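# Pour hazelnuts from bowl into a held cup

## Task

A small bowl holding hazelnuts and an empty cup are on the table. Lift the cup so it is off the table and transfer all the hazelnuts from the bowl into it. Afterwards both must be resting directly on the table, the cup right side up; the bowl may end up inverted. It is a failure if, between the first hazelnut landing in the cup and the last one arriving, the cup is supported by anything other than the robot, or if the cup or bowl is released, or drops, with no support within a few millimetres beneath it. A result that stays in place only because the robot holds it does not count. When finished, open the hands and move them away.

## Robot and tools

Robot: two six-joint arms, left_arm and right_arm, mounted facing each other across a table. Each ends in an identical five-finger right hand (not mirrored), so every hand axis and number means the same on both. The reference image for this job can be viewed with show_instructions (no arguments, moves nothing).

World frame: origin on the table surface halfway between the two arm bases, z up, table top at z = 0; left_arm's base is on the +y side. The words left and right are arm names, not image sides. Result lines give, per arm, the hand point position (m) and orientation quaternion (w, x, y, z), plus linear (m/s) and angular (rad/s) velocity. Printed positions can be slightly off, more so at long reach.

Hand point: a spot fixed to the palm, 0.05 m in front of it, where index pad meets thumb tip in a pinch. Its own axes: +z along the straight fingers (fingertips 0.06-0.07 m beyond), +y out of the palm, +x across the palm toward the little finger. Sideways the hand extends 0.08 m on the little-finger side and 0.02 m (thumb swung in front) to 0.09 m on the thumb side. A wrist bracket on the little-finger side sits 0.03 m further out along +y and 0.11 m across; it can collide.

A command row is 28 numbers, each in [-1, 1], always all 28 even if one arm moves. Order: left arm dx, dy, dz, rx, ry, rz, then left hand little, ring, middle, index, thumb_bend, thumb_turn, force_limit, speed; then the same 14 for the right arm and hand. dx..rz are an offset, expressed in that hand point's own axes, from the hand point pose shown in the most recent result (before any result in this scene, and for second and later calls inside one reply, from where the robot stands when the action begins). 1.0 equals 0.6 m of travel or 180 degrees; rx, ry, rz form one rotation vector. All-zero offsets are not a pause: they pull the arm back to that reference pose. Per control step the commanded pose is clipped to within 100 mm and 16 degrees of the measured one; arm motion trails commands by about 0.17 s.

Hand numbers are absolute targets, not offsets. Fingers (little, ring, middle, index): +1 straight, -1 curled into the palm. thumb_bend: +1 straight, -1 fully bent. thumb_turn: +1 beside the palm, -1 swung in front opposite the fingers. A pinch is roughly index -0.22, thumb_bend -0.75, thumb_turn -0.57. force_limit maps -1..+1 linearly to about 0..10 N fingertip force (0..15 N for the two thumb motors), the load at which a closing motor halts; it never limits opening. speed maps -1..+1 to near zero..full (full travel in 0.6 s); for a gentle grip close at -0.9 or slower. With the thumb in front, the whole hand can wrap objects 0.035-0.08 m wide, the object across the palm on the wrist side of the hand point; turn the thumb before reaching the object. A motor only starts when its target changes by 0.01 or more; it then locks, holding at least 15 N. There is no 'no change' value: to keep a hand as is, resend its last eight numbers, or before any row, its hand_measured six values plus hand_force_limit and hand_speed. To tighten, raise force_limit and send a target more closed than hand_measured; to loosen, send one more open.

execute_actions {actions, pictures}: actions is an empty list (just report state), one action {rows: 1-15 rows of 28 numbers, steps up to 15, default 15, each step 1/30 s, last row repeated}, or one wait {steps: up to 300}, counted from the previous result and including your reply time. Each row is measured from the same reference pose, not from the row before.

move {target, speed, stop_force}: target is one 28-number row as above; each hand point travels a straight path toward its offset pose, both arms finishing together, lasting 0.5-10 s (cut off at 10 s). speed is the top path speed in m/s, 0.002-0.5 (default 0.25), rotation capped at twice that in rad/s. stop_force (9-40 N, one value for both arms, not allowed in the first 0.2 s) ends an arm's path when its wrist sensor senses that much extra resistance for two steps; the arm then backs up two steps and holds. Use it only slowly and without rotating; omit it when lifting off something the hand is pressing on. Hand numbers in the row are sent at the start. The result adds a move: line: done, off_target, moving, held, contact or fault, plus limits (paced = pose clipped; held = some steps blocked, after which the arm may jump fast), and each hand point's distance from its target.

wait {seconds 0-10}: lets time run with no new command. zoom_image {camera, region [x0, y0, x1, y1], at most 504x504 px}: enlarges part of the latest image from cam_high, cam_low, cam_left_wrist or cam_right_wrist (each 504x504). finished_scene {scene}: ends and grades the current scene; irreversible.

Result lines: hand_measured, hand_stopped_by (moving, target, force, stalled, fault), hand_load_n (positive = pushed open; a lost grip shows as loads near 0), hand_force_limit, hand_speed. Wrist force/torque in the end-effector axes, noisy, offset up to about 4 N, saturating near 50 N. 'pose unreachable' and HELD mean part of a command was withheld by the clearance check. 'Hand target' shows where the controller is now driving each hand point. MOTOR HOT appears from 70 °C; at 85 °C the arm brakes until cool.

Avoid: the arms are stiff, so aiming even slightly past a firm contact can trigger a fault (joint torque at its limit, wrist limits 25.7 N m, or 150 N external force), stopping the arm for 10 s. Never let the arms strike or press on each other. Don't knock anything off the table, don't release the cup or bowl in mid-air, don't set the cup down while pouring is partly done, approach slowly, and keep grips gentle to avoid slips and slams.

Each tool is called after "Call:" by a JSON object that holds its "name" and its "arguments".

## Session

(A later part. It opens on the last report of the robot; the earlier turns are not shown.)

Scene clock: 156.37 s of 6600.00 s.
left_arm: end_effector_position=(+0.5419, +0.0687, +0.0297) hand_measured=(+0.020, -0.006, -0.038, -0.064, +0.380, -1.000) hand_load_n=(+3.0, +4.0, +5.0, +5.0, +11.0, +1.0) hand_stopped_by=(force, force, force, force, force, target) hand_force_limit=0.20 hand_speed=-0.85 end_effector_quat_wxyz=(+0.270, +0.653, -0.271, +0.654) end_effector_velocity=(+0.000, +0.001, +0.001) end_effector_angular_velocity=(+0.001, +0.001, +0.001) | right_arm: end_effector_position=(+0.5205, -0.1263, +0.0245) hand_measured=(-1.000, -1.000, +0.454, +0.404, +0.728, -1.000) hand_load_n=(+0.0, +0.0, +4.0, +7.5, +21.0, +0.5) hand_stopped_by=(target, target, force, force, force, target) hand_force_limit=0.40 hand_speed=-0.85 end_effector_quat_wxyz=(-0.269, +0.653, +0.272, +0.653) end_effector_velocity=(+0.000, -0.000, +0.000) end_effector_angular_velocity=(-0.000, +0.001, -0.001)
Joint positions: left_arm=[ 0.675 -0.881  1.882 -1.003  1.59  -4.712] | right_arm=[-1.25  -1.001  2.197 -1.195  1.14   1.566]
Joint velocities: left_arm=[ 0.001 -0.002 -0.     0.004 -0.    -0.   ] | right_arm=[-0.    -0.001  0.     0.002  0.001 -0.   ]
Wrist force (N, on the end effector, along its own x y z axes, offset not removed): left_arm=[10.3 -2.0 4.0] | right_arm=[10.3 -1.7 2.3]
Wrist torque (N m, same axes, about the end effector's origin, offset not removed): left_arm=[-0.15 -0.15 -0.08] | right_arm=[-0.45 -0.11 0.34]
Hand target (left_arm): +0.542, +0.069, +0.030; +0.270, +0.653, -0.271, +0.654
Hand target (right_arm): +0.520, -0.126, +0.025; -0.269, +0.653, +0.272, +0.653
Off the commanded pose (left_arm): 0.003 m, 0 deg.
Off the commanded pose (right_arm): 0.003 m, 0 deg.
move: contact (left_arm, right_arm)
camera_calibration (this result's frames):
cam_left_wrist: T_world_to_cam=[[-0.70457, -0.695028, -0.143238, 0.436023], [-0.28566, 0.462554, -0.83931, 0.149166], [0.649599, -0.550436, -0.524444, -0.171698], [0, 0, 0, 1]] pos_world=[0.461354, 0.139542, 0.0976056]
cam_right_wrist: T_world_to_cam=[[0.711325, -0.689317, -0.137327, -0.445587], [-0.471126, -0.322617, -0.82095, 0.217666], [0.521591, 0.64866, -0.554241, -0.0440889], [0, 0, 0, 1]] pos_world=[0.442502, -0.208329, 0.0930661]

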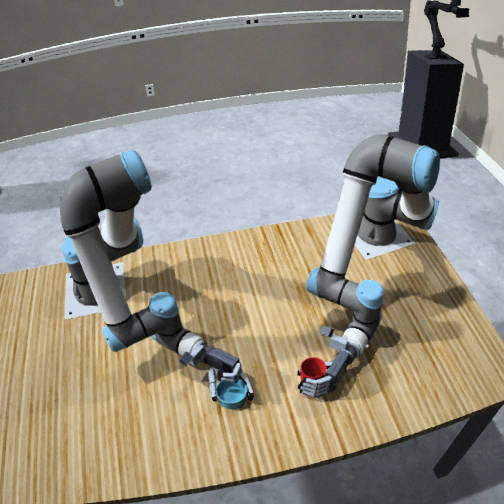

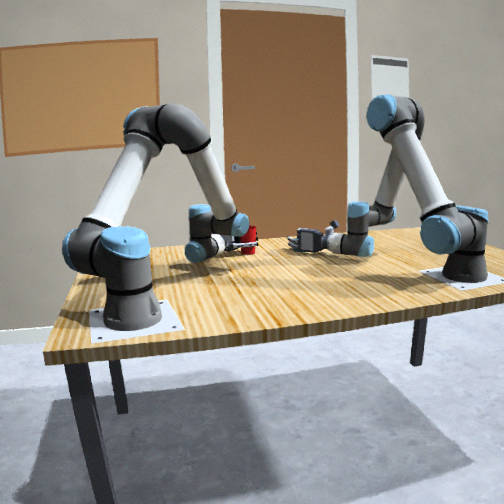

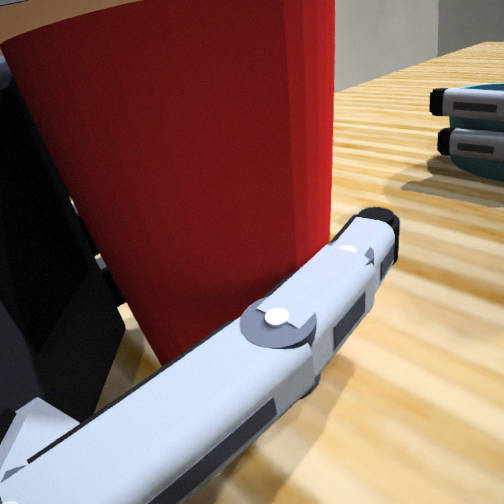

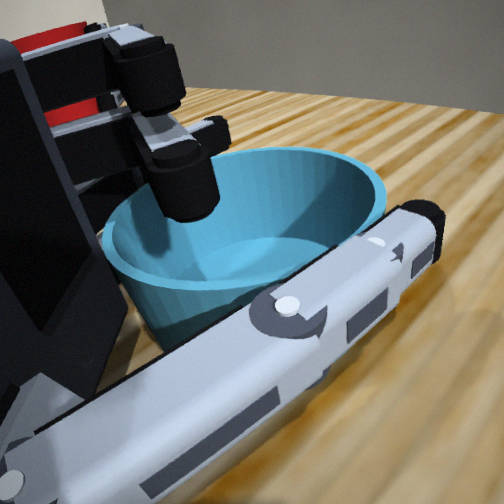

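Call:
{"name": "move", "arguments": {"target": [0,0,0,0,0,0,1,1,1,1,1,-1,0.2,-0.5,0,0,0,0,0,0,-1,-1,1,1,1,-1,0.4,-0.5]}}

Call:
{"name": "move", "arguments": {"target": [0.02,-0.02,-0.25,0,0,0,1,1,1,1,1,-1,0.2,-0.5,0.02,-0.015,-0.2,0,0,0,-1,-1,1,1,1,-1,0.4,-0.5], "speed": 0.08}}

Scene clock: 166.93 s of 6600.00 s.
left_arm: end_effector_position=(+0.5419, +0.0687, +0.0297) hand_measured=(+1.000, +1.000, +1.000, +1.000, +1.000, -1.000) hand_load_n=(+0.0, +0.0, +0.0, +0.0, +0.0, +0.0) hand_stopped_by=(target, target, target, target, target, target) hand_force_limit=0.20 hand_speed=-0.50 end_effector_quat_wxyz=(+0.270, +0.653, -0.271, +0.654) end_effector_velocity=(-0.000, -0.000, +0.000) end_effector_angular_velocity=(+0.000, -0.001, -0.001) | right_arm: end_effector_position=(+0.5205, -0.1263, +0.0245) hand_measured=(-1.000, -1.000, +1.000, +1.000, +1.000, -1.000) hand_load_n=(+0.0, +0.0, +0.0, +0.0, +0.0, +0.0) hand_stopped_by=(target, target, target, target, target, target) hand_force_limit=0.40 hand_speed=-0.50 end_effector_quat_wxyz=(-0.269, +0.653, +0.272, +0.653) end_effector_velocity=(-0.000, +0.000, -0.000) end_effector_angular_velocity=(-0.000, +0.000, +0.001)
Joint positions: left_arm=[ 0.675 -0.881  1.882 -1.003  1.59  -4.712] | right_arm=[-1.25  -1.001  2.197 -1.195  1.14   1.566]
Joint velocities: left_arm=[-0.    -0.    -0.     0.     0.001  0.   ] | right_arm=[ 0.001  0.    -0.     0.     0.    -0.   ]
Wrist force (N, on the end effector, along its own x y z axes, offset not removed): left_arm=[-1.8 -1.1 0.7] | right_arm=[2.3 -1.6 -0.6]
Wrist torque (N m, same axes, about the end effector's origin, offset not removed): left_arm=[-0.40 0.16 -0.11] | right_arm=[-0.16 -0.38 0.04]
Hand target (left_arm): +0.542, +0.069, +0.030; +0.270, +0.653, -0.271, +0.654
Hand target (right_arm): +0.520, -0.126, +0.024; -0.269, +0.653, +0.272, +0.653
Off the commanded pose (left_arm): 0.000 m, 0 deg.
Off the commanded pose (right_arm): 0.000 m, 0 deg.
After step 90, 6.00 s passed at rest.
move: done
camera_calibration (this result's frames):
cam_left_wrist: T_world_to_cam=[[-0.704581, -0.695017, -0.143238, 0.436022], [-0.285653, 0.462559, -0.83931, 0.149163], [0.649591, -0.550446, -0.524444, -0.171692], [0, 0, 0, 1]] pos_world=[0.461351, 0.139539, 0.0976055]
cam_right_wrist: T_world_to_cam=[[0.711325, -0.689317, -0.137327, -0.445587], [-0.471126, -0.322617, -0.82095, 0.217666], [0.521591, 0.64866, -0.554241, -0.0440888], [0, 0, 0, 1]] pos_world=[0.442502, -0.208329, 0.0930661]

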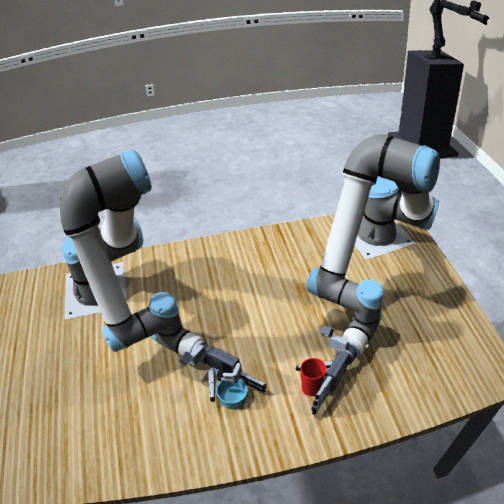

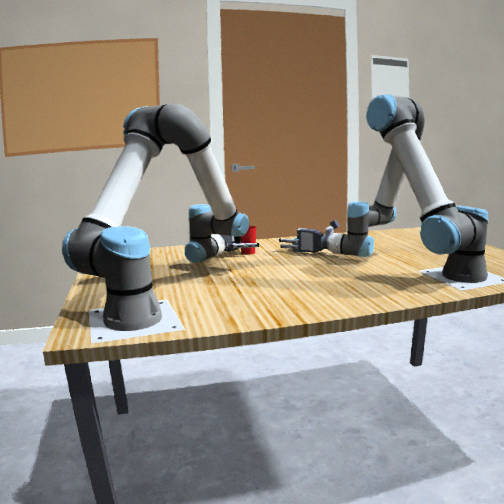

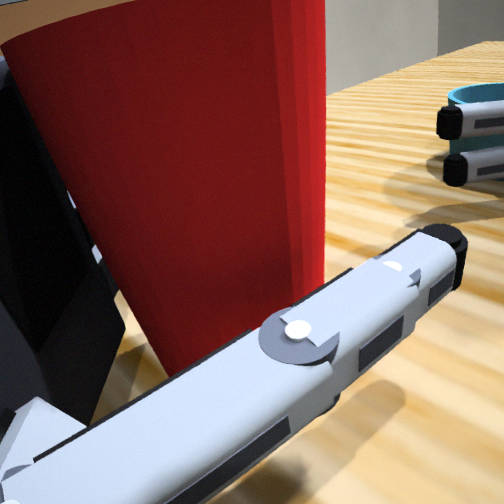

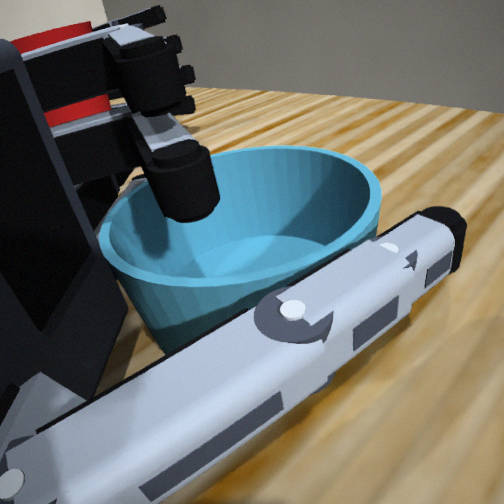

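Scene clock: 169.30 s of 6600.00 s.
left_arm: end_effector_position=(+0.4444, +0.1828, +0.0417) hand_measured=(+1.000, +1.000, +1.000, +1.000, +1.000, -1.000) hand_load_n=(+0.0, +0.0, +0.0, +0.0, +0.0, +0.0) hand_stopped_by=(target, target, target, target, target, target) hand_force_limit=0.20 hand_speed=-0.50 end_effector_quat_wxyz=(+0.270, +0.653, -0.271, +0.654) end_effector_velocity=(-0.001, +0.002, +0.001) end_effector_angular_velocity=(-0.000, -0.001, +0.001) | right_arm: end_effector_position=(+0.4294, -0.2046, +0.0364) hand_measured=(-1.000, -1.000, +1.000, +1.000, +1.000, -1.000) hand_load_n=(+0.0, +0.0, +0.0, +0.0, +0.0, +0.0) hand_stopped_by=(target, target, target, target, target, target) hand_force_limit=0.40 hand_speed=-0.50 end_effector_quat_wxyz=(-0.269, +0.653, +0.272, +0.653) end_effector_velocity=(-0.001, -0.002, +0.001) end_effector_angular_velocity=(+0.001, -0.000, -0.000)
Joint positions: left_arm=[ 0.719 -1.085  2.29  -1.206  1.633 -4.711] | right_arm=[-1.416 -1.162  2.547 -1.383  0.974  1.566]
Joint velocities: left_arm=[ 0.001 -0.005  0.007 -0.004 -0.     0.001] | right_arm=[-0.006 -0.004  0.007 -0.004 -0.006  0.001]
Wrist force (N, on the end effector, along its own x y z axes, offset not removed): left_arm=[-1.5 -0.5 -0.7] | right_arm=[1.5 -1.6 -0.7]
Wrist torque (N m, same axes, about the end effector's origin, offset not removed): left_arm=[-0.19 0.21 -0.06] | right_arm=[-0.21 -0.23 0.05]
Hand target (left_arm): +0.444, +0.183, +0.042; +0.270, +0.653, -0.271, +0.654
Hand target (right_arm): +0.429, -0.205, +0.036; -0.269, +0.653, +0.272, +0.653
Off the commanded pose (left_arm): 0.000 m, 0 deg.
Off the commanded pose (right_arm): 0.000 m, 0 deg.
move: done
camera_calibration (this result's frames):
cam_left_wrist: T_world_to_cam=[[-0.704582, -0.694999, -0.143323, 0.448351], [-0.285609, 0.462626, -0.839288, 0.078625], [0.649609, -0.550412, -0.524456, -0.0392387], [0, 0, 0, 1]] pos_world=[0.363846, 0.253632, 0.109669]
cam_right_wrist: T_world_to_cam=[[0.71127, -0.689336, -0.137516, -0.433134], [-0.471206, -0.322421, -0.82098, 0.159366], [0.521594, 0.648737, -0.554148, 0.0607623], [0, 0, 0, 1]] pos_world=[0.351476, -0.286611, 0.104945]

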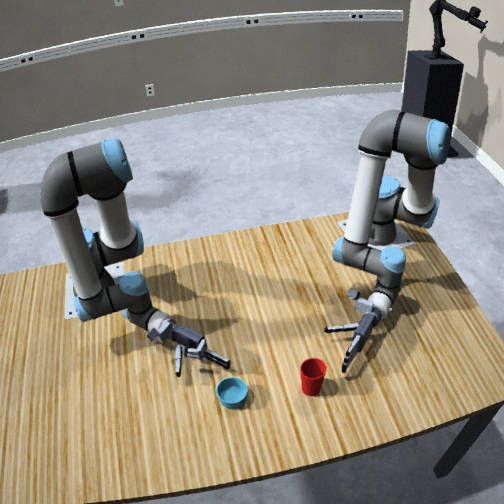

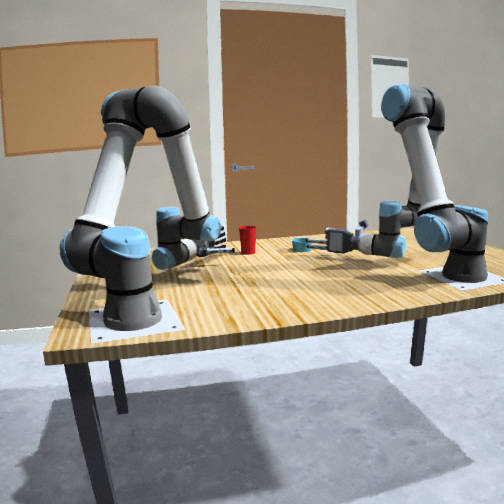

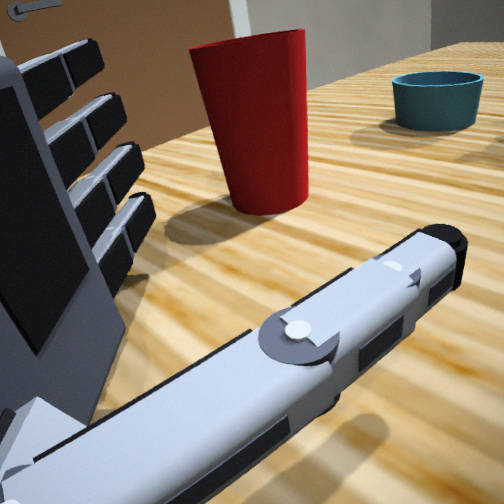

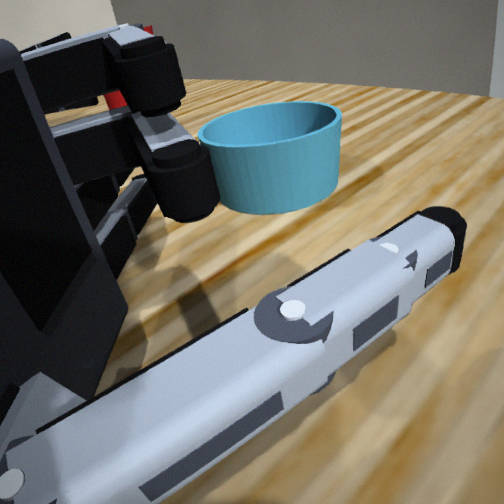

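Call:
{"name": "finished_scene", "arguments": {"scene": 2}}

The scene is finished: the task was done.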